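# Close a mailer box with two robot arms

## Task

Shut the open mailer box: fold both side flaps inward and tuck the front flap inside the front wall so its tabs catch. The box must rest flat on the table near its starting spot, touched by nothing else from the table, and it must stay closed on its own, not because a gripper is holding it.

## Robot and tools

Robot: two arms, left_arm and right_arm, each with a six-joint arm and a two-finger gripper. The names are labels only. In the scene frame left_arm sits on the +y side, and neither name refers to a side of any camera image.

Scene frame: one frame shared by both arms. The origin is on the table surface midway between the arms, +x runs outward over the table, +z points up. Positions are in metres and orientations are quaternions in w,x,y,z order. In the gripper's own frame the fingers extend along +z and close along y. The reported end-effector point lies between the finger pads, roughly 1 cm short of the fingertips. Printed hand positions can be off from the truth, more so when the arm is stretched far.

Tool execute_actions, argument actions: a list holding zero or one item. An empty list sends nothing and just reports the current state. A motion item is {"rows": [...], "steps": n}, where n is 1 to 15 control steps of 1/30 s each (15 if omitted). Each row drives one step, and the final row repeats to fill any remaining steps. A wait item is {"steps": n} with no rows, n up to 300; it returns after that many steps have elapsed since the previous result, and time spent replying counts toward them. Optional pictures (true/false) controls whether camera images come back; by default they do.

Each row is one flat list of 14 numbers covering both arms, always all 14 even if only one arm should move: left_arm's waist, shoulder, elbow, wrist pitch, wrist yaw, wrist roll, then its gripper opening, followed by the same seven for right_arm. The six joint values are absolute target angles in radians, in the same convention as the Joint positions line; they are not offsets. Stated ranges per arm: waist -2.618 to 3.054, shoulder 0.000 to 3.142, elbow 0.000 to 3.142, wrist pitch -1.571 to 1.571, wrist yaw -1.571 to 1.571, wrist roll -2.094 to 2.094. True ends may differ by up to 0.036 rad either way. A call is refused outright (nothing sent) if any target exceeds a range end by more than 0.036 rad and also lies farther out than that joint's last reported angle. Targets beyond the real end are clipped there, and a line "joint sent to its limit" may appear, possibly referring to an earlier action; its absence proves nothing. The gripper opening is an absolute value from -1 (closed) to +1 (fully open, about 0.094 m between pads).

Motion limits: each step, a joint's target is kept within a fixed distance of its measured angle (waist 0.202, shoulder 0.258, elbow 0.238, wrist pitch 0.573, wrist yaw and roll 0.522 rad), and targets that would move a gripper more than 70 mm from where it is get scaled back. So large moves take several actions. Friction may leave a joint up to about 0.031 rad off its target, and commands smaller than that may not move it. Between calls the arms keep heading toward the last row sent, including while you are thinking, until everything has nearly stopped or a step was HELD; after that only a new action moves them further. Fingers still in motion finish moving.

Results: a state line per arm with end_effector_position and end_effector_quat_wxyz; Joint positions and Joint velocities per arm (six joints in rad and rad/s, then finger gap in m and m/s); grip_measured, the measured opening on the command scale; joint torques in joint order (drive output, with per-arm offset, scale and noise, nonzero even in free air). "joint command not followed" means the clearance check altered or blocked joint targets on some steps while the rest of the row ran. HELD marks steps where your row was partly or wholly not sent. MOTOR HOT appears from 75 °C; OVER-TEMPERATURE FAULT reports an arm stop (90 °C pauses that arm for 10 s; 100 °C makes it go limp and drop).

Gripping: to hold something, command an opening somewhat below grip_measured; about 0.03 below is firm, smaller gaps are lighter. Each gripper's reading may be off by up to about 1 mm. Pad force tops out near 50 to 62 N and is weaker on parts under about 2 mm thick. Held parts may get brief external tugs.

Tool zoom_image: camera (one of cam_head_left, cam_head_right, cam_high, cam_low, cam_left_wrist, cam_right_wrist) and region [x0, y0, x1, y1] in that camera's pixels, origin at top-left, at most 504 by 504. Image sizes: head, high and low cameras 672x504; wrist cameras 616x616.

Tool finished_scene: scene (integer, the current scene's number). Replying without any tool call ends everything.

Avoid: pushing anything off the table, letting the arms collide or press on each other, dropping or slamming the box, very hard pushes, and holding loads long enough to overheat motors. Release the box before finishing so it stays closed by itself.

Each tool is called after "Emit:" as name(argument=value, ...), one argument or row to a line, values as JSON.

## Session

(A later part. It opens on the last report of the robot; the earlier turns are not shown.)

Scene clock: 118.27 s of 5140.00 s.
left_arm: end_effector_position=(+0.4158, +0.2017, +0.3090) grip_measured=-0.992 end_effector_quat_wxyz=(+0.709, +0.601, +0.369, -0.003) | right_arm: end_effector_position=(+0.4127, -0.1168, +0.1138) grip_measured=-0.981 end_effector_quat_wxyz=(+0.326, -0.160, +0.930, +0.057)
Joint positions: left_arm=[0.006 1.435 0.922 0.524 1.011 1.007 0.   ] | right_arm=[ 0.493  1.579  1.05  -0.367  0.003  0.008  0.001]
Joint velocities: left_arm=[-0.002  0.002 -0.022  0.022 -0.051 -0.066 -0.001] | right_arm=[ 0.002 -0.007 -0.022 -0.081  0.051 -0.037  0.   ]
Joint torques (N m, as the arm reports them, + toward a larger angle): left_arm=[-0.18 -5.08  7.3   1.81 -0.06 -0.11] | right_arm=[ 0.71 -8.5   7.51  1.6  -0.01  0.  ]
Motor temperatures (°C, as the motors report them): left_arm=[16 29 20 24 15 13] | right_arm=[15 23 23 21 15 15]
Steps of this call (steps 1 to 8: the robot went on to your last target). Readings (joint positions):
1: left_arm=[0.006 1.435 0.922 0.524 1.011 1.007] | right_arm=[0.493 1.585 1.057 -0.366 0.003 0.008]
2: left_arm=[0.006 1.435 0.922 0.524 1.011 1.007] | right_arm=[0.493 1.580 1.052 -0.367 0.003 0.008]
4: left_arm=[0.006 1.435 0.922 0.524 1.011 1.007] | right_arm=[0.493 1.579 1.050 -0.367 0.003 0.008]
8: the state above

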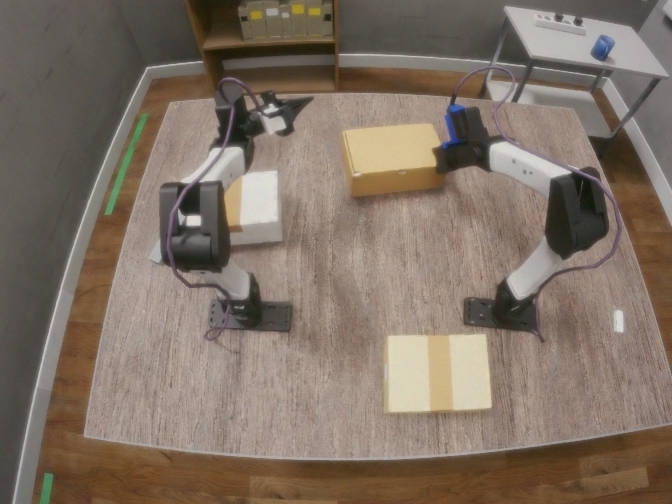

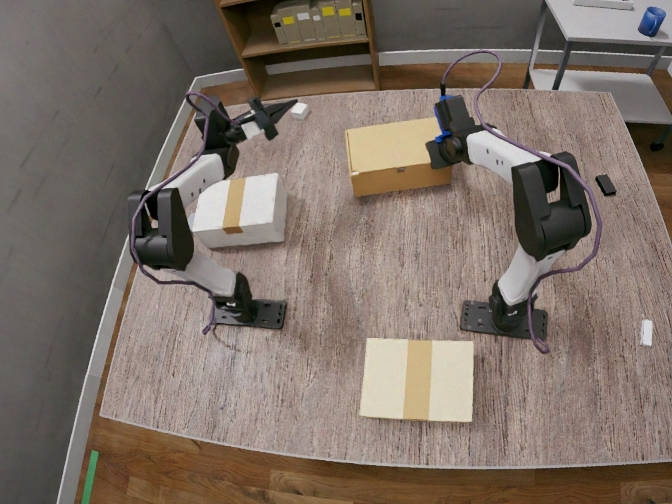

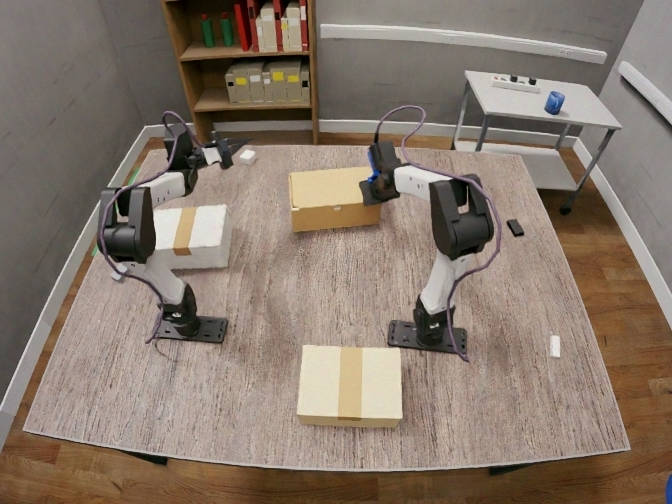

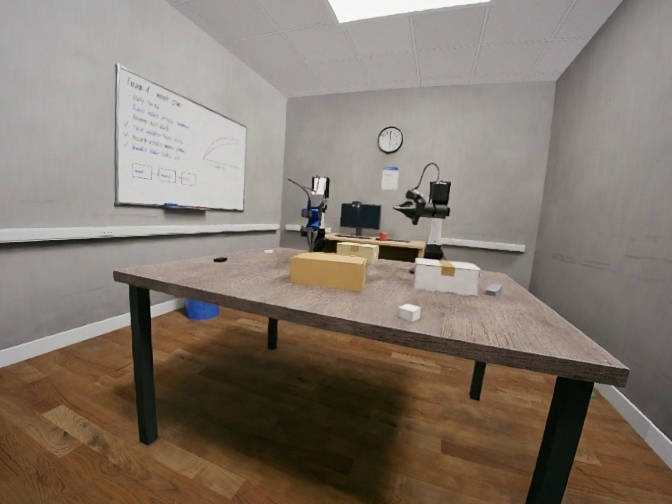

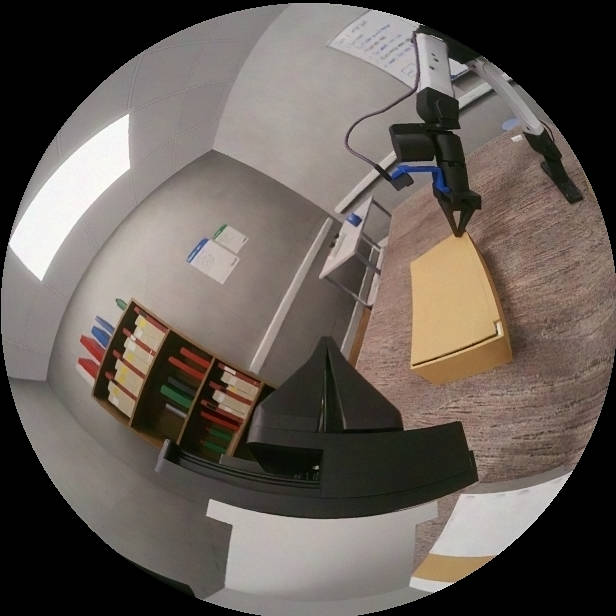

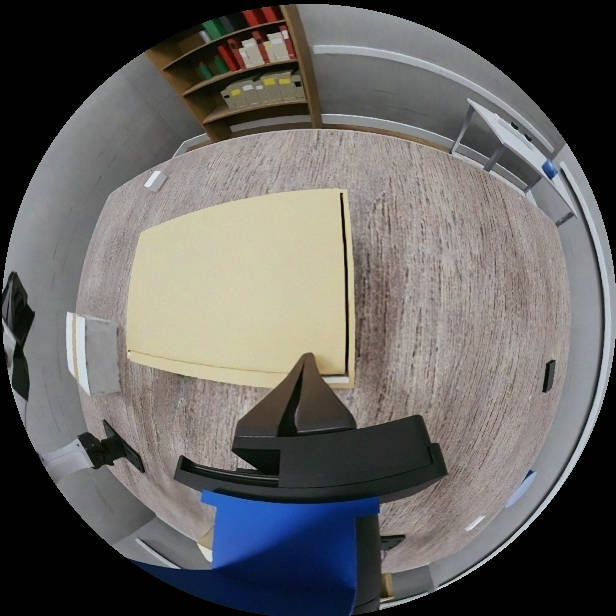

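Emit:
execute_actions(
  actions=[
    {"rows":[[0,1.45,0.9,0.5,1,1,-1,0.49,1.58,1.10,-0.38,0,0,-1],[0,1.45,0.9,0.5,1,1,-1,0.48,1.60,1.15,-0.39,0,0,-1],[0,1.45,0.9,0.5,1,1,-1,0.47,1.63,1.20,-0.40,0,0,-1],[0,1.45,0.9,0.5,1,1,-1,0.46,1.67,1.25,-0.40,0,0,-1],[0,1.45,0.9,0.5,1,1,-1,0.46,1.71,1.29,-0.40,0,0,-1],[0,1.45,0.9,0.5,1,1,-1,0.46,1.75,1.32,-0.40,0,0,-1],[0,1.45,0.9,0.5,1,1,-1,0.46,1.77,1.32,-0.40,0,0,-1],[0,1.45,0.9,0.5,1,1,-1,0.46,1.77,1.32,-0.40,0,0,-1],[0,1.45,0.9,0.5,1,1,-1,0.46,1.77,1.29,-0.40,0,0,-1],[0,1.45,0.9,0.5,1,1,-1,0.46,1.77,1.26,-0.41,0,0,-1],[0,1.45,0.9,0.5,1,1,-1,0.46,1.77,1.23,-0.42,0,0,-1],[0,1.45,0.9,0.5,1,1,-1,0.46,1.77,1.21,-0.42,0,0,-1]],"steps":15},
  ],
  pictures=false,
)

Emit:
execute_actions(
  actions=[
    {"rows":[[0,1.45,0.9,0.5,1,1,-1,0.47,1.745,1.19,-0.42,0,0,-1],[0,1.45,0.9,0.5,1,1,-1,0.48,1.73,1.17,-0.42,0,0,-1],[0,1.45,0.9,0.5,1,1,-1,0.485,1.715,1.153,-0.42,0,0,-1],[0,1.45,0.9,0.5,1,1,-1,0.49,1.70,1.136,-0.42,0,0,-1],[0,1.45,0.9,0.5,1,1,-1,0.495,1.685,1.12,-0.42,0,0,-1],[0,1.45,0.9,0.5,1,1,-1,0.50,1.67,1.103,-0.42,0,0,-1],[0,1.45,0.9,0.5,1,1,-1,0.505,1.655,1.086,-0.42,0,0,-1],[0,1.45,0.9,0.5,1,1,-1,0.51,1.64,1.07,-0.41,0,0,-1],[0,1.45,0.9,0.5,1,1,-1,0.515,1.625,1.055,-0.41,0,0,-1],[0,1.45,0.9,0.5,1,1,-1,0.52,1.61,1.04,-0.41,0,0,-1],[0,1.45,0.9,0.5,1,1,-1,0.525,1.595,1.025,-0.41,0,0,-1],[0,1.45,0.9,0.5,1,1,-1,0.53,1.58,1.01,-0.41,0,0,-1]],"steps":15},
  ],
)

Scene clock: 120.67 s of 5140.00 s.
left_arm: end_effector_position=(+0.4158, +0.2017, +0.3090) grip_measured=-0.992 end_effector_quat_wxyz=(+0.709, +0.601, +0.369, -0.003) | right_arm: end_effector_position=(+0.4614, -0.1123, +0.1141) grip_measured=-0.981 end_effector_quat_wxyz=(+0.331, -0.147, +0.931, +0.054)
Joint positions: left_arm=[0.006 1.435 0.922 0.524 1.011 1.007 0.   ] | right_arm=[ 0.466  1.751  1.235 -0.372  0.002  0.008  0.001]
Joint velocities: left_arm=[-0.007  0.007  0.002 -0.007  0.007  0.022 -0.   ] | right_arm=[-0.012 -0.012  0.007 -0.051 -0.081 -0.037 -0.001]
Joint torques (N m, as the arm reports them, + toward a larger angle): left_arm=[-0.19 -5.1   7.28  1.81 -0.06 -0.1 ] | right_arm=[ 0.04 -7.84  6.97  1.29  0.   -0.01]
Motor temperatures (°C, as the motors report them): left_arm=[16 29 20 24 15 13] | right_arm=[15 23 23 21 15 15]
Steps of this call (steps 1 to 30: the robot went on to your last target; steps 31 to 57: nothing new was sent; steps 58 to 72: all 15 steps of this action). Readings (joint positions):
58: left_arm=[0.006 1.435 0.922 0.524 1.011 1.007] | right_arm=[0.493 1.579 1.055 -0.370 0.003 0.008]
59: left_arm=[0.006 1.435 0.922 0.524 1.011 1.007] | right_arm=[0.493 1.583 1.072 -0.383 0.003 0.008]
61: left_arm=[0.006 1.435 0.922 0.524 1.011 1.007] | right_arm=[0.487 1.611 1.145 -0.408 0.002 0.008]
65: left_arm=[0.006 1.435 0.922 0.524 1.011 1.007] | right_arm=[0.468 1.717 1.306 -0.379 0.002 0.008]
72: the state above

Scene clock: 121.17 s of 5140.00 s.
left_arm: end_effector_position=(+0.4158, +0.2017, +0.3090) grip_measured=-0.992 end_effector_quat_wxyz=(+0.709, +0.601, +0.369, -0.003) | right_arm: end_effector_position=(+0.4091, -0.1057, +0.1124) grip_measured=-0.981 end_effector_quat_wxyz=(+0.328, -0.173, +0.927, +0.062)
Joint positions: left_arm=[0.006 1.435 0.922 0.524 1.011 1.007 0.   ] | right_arm=[ 0.521  1.58   1.042 -0.353  0.003  0.008  0.001]
Joint velocities: left_arm=[-0.007 -0.007 -0.002  0.007  0.022  0.007 -0.001] | right_arm=[ 0.032 -0.071 -0.081 -0.022  0.007 -0.007 -0.   ]
Joint torques (N m, as the arm reports them, + toward a larger angle): left_arm=[-0.19 -5.1   7.29  1.8  -0.06 -0.1 ] | right_arm=[ 0.69 -7.52  6.7   1.19 -0.04  0.  ]
Motor temperatures (°C, as the motors report them): left_arm=[16 29 20 24 15 13] | right_arm=[15 23 23 21 15 15]
Steps of this call (steps 1 to 15: all 15 steps of this action). Readings (joint positions):
1: left_arm=[0.006 1.435 0.922 0.524 1.011 1.007] | right_arm=[0.466 1.750 1.232 -0.372 0.002 0.008]
2: left_arm=[0.006 1.435 0.922 0.524 1.011 1.007] | right_arm=[0.466 1.746 1.225 -0.363 0.002 0.008]
4: left_arm=[0.006 1.435 0.922 0.524 1.011 1.007] | right_arm=[0.469 1.725 1.198 -0.356 0.003 0.008]
8: left_arm=[0.006 1.435 0.922 0.524 1.011 1.007] | right_arm=[0.488 1.664 1.130 -0.354 0.003 0.008]
15: the state above

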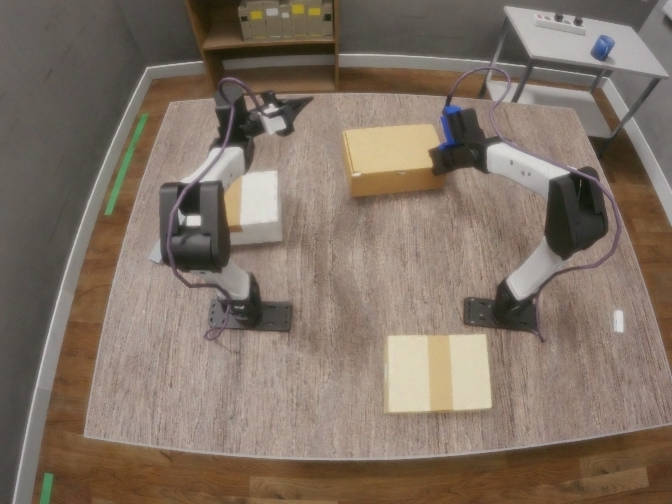

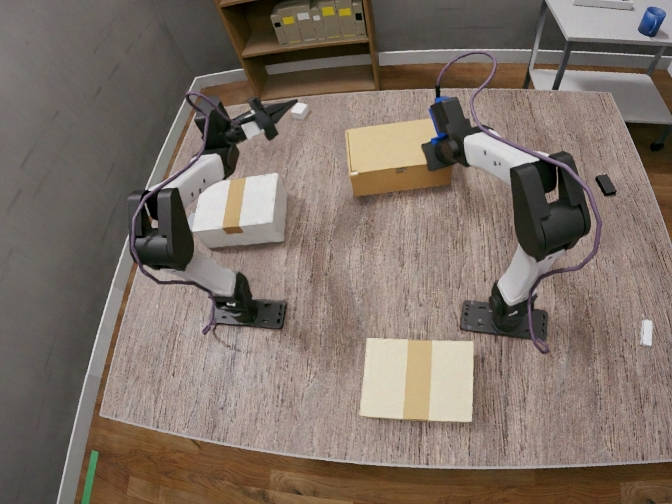

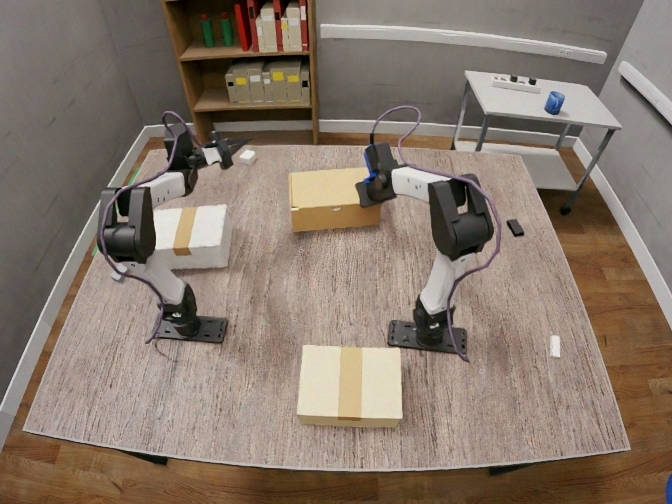

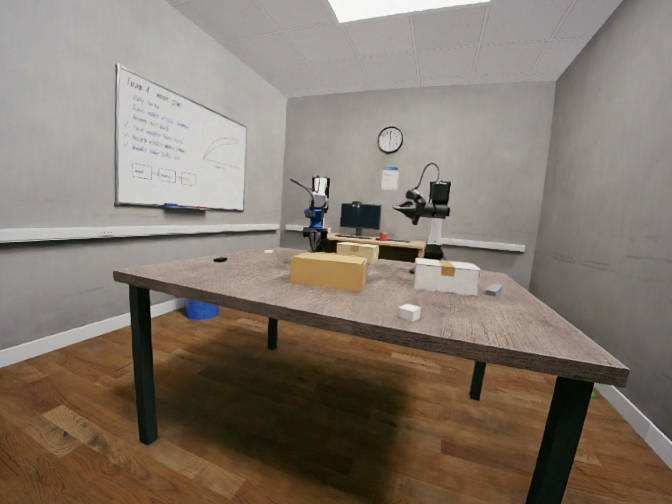

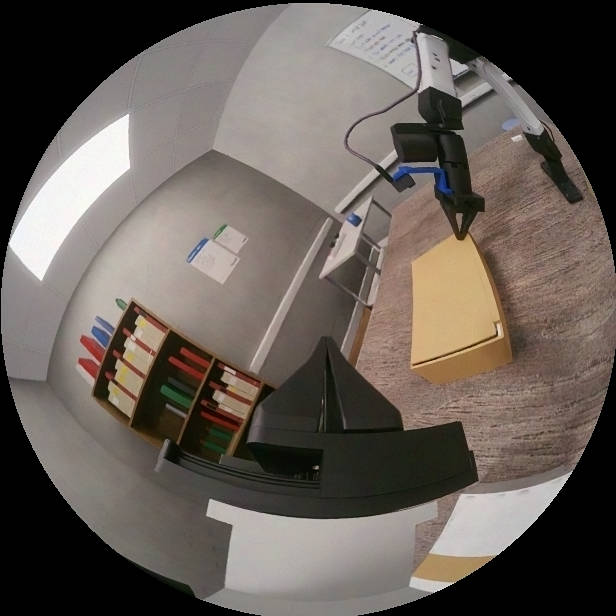

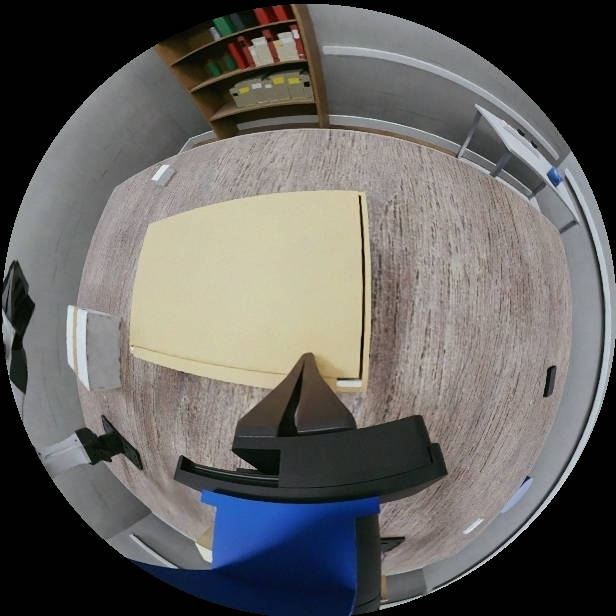

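Emit:
execute_actions(
  actions=[
    {"rows":[[0,1.45,0.9,0.5,1,1,-1,0.52,1.58,1.07,-0.36,0,0,-1],[0,1.45,0.9,0.5,1,1,-1,0.52,1.58,1.10,-0.36,0,0,-1],[0,1.45,0.9,0.5,1,1,-1,0.48,1.58,1.10,-0.36,0,0,-1],[0,1.45,0.9,0.5,1,1,-1,0.44,1.58,1.10,-0.36,0,0,-1],[0,1.45,0.9,0.5,1,1,-1,0.40,1.58,1.10,-0.36,0,0,-1],[0,1.45,0.9,0.5,1,1,-1,0.36,1.58,1.10,-0.36,0,0,-1],[0,1.45,0.9,0.5,1,1,-1,0.33,1.58,1.10,-0.34,0,0,-1],[0,1.45,0.9,0.5,1,1,-1,0.33,1.58,1.10,-0.32,0,0,-1],[0,1.45,0.9,0.5,1,1,-1,0.33,1.58,1.05,-0.28,0,0,-1],[0,1.45,0.9,0.5,1,1,-1,0.33,1.58,1.0,-0.25,0,0,-1],[0,1.45,0.9,0.5,1,1,-1,0.33,1.58,0.95,-0.22,0,0,-1],[0,1.45,0.9,0.5,1,1,-1,0.33,1.58,0.90,-0.21,0,0,-1]],"steps":15},
  ],
  pictures=false,
)

Emit:
execute_actions(
  actions=[
    {"rows":[[0,1.45,0.9,0.5,1,1,-1,0.34,1.58,0.90,-0.21,0,0,-1],[0,1.45,0.9,0.5,1,1,-1,0.355,1.58,0.90,-0.21,0,0,-1],[0,1.45,0.9,0.5,1,1,-1,0.37,1.58,0.90,-0.21,0,0,-1],[0,1.45,0.9,0.5,1,1,-1,0.385,1.58,0.90,-0.21,0,0,-1],[0,1.45,0.9,0.5,1,1,-1,0.40,1.58,0.90,-0.21,0,0,-1],[0,1.45,0.9,0.5,1,1,-1,0.415,1.58,0.90,-0.21,0,0,-1],[0,1.45,0.9,0.5,1,1,-1,0.43,1.58,0.90,-0.21,0,0,-1],[0,1.45,0.9,0.5,1,1,-1,0.445,1.58,0.90,-0.21,0,0,-1],[0,1.45,0.9,0.5,1,1,-1,0.46,1.58,0.90,-0.21,0,0,-1]],"steps":15},
  ],
)

Scene clock: 125.40 s of 5140.00 s.
left_arm: end_effector_position=(+0.4158, +0.2017, +0.3090) grip_measured=-0.992 end_effector_quat_wxyz=(+0.709, +0.601, +0.369, -0.003) | right_arm: end_effector_position=(+0.4178, -0.1890, +0.0808) grip_measured=-0.981 end_effector_quat_wxyz=(+0.325, -0.080, +0.942, +0.027)
Joint positions: left_arm=[0.006 1.435 0.922 0.524 1.011 1.007 0.   ] | right_arm=[ 0.321  1.579  0.918 -0.247  0.006  0.006  0.001]
Joint velocities: left_arm=[-0.012 -0.017 -0.012  0.022  0.051  0.037 -0.001] | right_arm=[ 0.042  0.095 -0.535 -0.154  0.007 -0.037 -0.001]
Joint torques (N m, as the arm reports them, + toward a larger angle): left_arm=[-0.18 -5.09  7.28  1.8  -0.06 -0.1 ] | right_arm=[ 0.63 -7.88 10.67  2.24 -0.04  0.02]
Motor temperatures (°C, as the motors report them): left_arm=[16 28 20 24 15 13] | right_arm=[15 23 23 21 15 15]
Steps of this call (steps 1 to 15: the robot went on to your last target; steps 16 to 90: nothing new was sent; then 0.73 s passed at rest; steps 91 to 105: all 15 steps of this action). Readings (joint positions):
91: left_arm=[0.006 1.435 0.922 0.524 1.011 1.007] | right_arm=[0.521 1.579 1.045 -0.353 0.003 0.008]
92: left_arm=[0.006 1.435 0.922 0.524 1.011 1.007] | right_arm=[0.521 1.579 1.052 -0.357 0.003 0.008]
94: left_arm=[0.006 1.435 0.922 0.524 1.011 1.007] | right_arm=[0.507 1.579 1.071 -0.360 -0.002 0.007]
98: left_arm=[0.006 1.435 0.922 0.524 1.011 1.007] | right_arm=[0.378 1.579 1.087 -0.349 -0.005 0.006]
105: the state above

Scene clock: 125.90 s of 5140.00 s.
left_arm: end_effector_position=(+0.4158, +0.2017, +0.3090) grip_measured=-0.992 end_effector_quat_wxyz=(+0.709, +0.601, +0.369, -0.003) | right_arm: end_effector_position=(+0.4025, -0.1359, +0.0749) grip_measured=-0.981 end_effector_quat_wxyz=(+0.320, -0.144, +0.935, +0.050)
Joint positions: left_arm=[0.006 1.435 0.922 0.524 1.011 1.007 0.   ] | right_arm=[ 0.457  1.583  0.899 -0.226  0.004  0.006  0.001]
Joint velocities: left_arm=[-0.007 -0.032 -0.012  0.007  0.051  0.037  0.001] | right_arm=[-0.007 -0.007 -0.002  0.037  0.007  0.022  0.   ]
Joint torques (N m, as the arm reports them, + toward a larger angle): left_arm=[-0.18 -5.1   7.29  1.8  -0.06 -0.1 ] | right_arm=[ 0.53 -7.8   9.26  1.84 -0.01  0.05]
Motor temperatures (°C, as the motors report them): left_arm=[16 28 20 24 15 13] | right_arm=[15 23 23 21 15 15]
Steps of this call (steps 1 to 15: all 15 steps of this action). Readings (joint positions):
1: left_arm=[0.006 1.435 0.922 0.524 1.011 1.007] | right_arm=[0.323 1.582 0.905 -0.250 0.005 0.006]
2: left_arm=[0.006 1.435 0.922 0.524 1.011 1.007] | right_arm=[0.326 1.583 0.899 -0.251 0.005 0.006]
4: left_arm=[0.006 1.435 0.922 0.524 1.011 1.007] | right_arm=[0.345 1.583 0.899 -0.245 0.005 0.006]
8: left_arm=[0.006 1.435 0.922 0.524 1.011 1.007] | right_arm=[0.410 1.583 0.899 -0.231 0.006 0.006]
15: the state above

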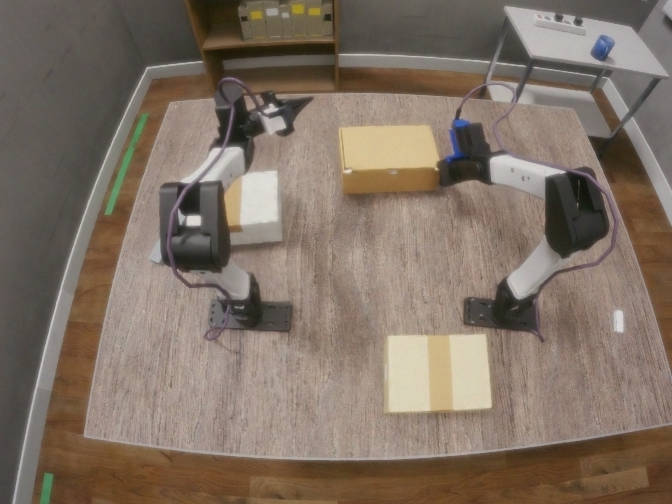

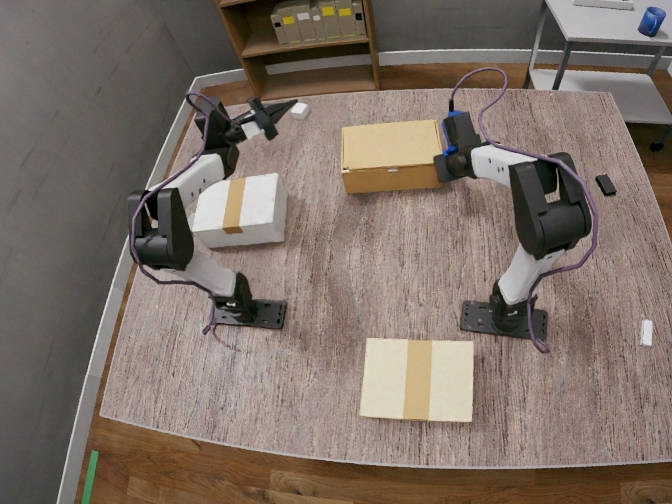

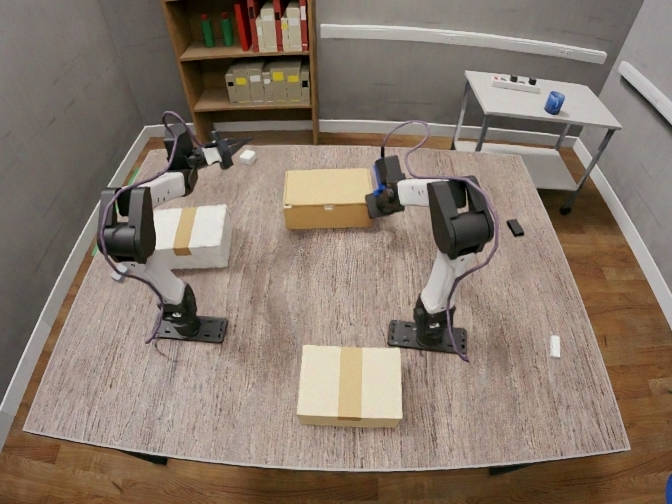

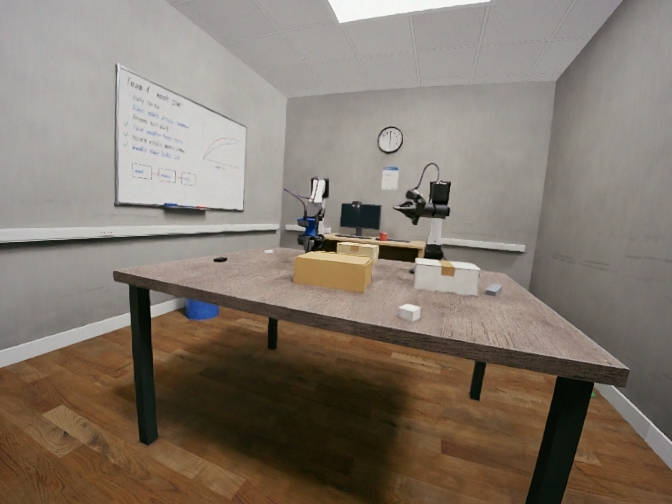

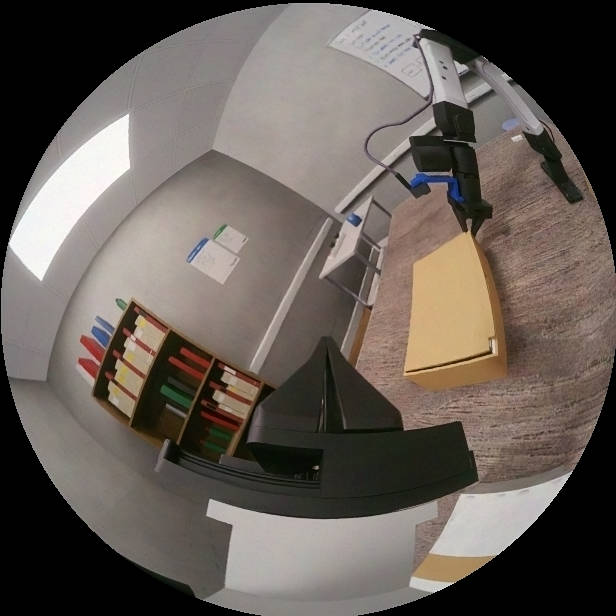

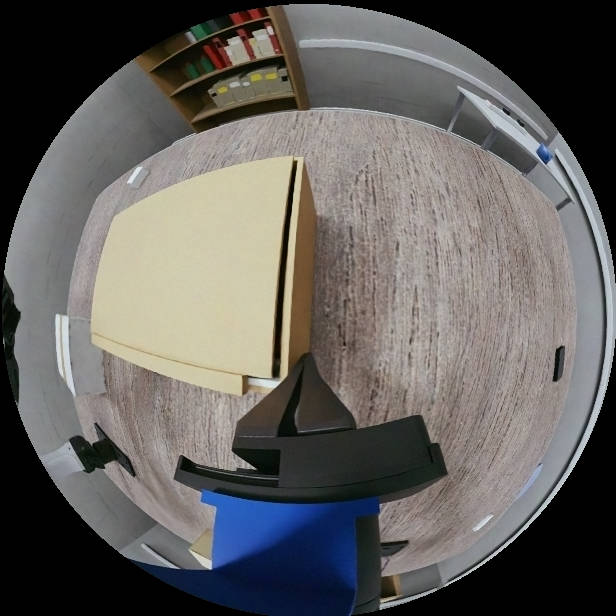

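Emit:
execute_actions(
  actions=[
    {"rows":[[0,1.45,0.9,0.5,1,1,-1,0.4,1.58,0.90,-0.21,0,0,-1],[0,1.45,0.9,0.5,1,1,-1,0.34,1.55,0.90,-0.21,0,0,-1],[0,1.45,0.9,0.5,1,1,-1,0.27,1.5,0.90,-0.21,0,0,-1]],"steps":12},
  ],
  pictures=false,
)

Emit:
finished_scene(
  scene=1,
)

Scene clock: 127.13 s of 5140.00 s.
left_arm: end_effector_position=(+0.4158, +0.2017, +0.3090) grip_measured=-0.992 end_effector_quat_wxyz=(+0.709, +0.601, +0.369, -0.003) | right_arm: end_effector_position=(+0.4233, -0.2125, +0.1063) grip_measured=-0.981 end_effector_quat_wxyz=(+0.366, -0.052, +0.929, +0.020)
Joint positions: left_arm=[0.006 1.435 0.922 0.524 1.011 1.007 0.   ] | right_arm=[ 0.261  1.506  0.899 -0.213  0.006  0.005  0.001]
Joint velocities: left_arm=[ 0.002 -0.017  0.007  0.022 -0.022 -0.037 -0.001] | right_arm=[ 0.027 -0.007 -0.007 -0.037 -0.007 -0.066 -0.001]
Joint torques (N m, as the arm reports them, + toward a larger angle): left_arm=[-0.18 -5.09  7.29  1.81 -0.05 -0.1 ] | right_arm=[ 0.78 -7.37  9.55  1.89 -0.04  0.04]
Motor temperatures (°C, as the motors report them): left_arm=[16 28 20 24 15 13] | right_arm=[15 23 23 21 15 15]
Steps of this call (steps 1 to 15: the robot went on to your last target; steps 16 to 25: nothing new was sent; steps 26 to 37: all 12 steps of this action). Readings (joint positions):
26: left_arm=[0.006 1.435 0.922 0.524 1.011 1.007] | right_arm=[0.452 1.583 0.899 -0.224 0.001 0.006]
27: left_arm=[0.006 1.435 0.922 0.524 1.011 1.007] | right_arm=[0.435 1.582 0.899 -0.224 -0.004 0.005]
29: left_arm=[0.006 1.435 0.922 0.524 1.011 1.007] | right_arm=[0.355 1.561 0.899 -0.227 -0.010 0.005]
33: left_arm=[0.006 1.435 0.922 0.524 1.011 1.007] | right_arm=[0.255 1.510 0.899 -0.215 0.006 0.005]
37: the state above

The scene is finished: the task was done.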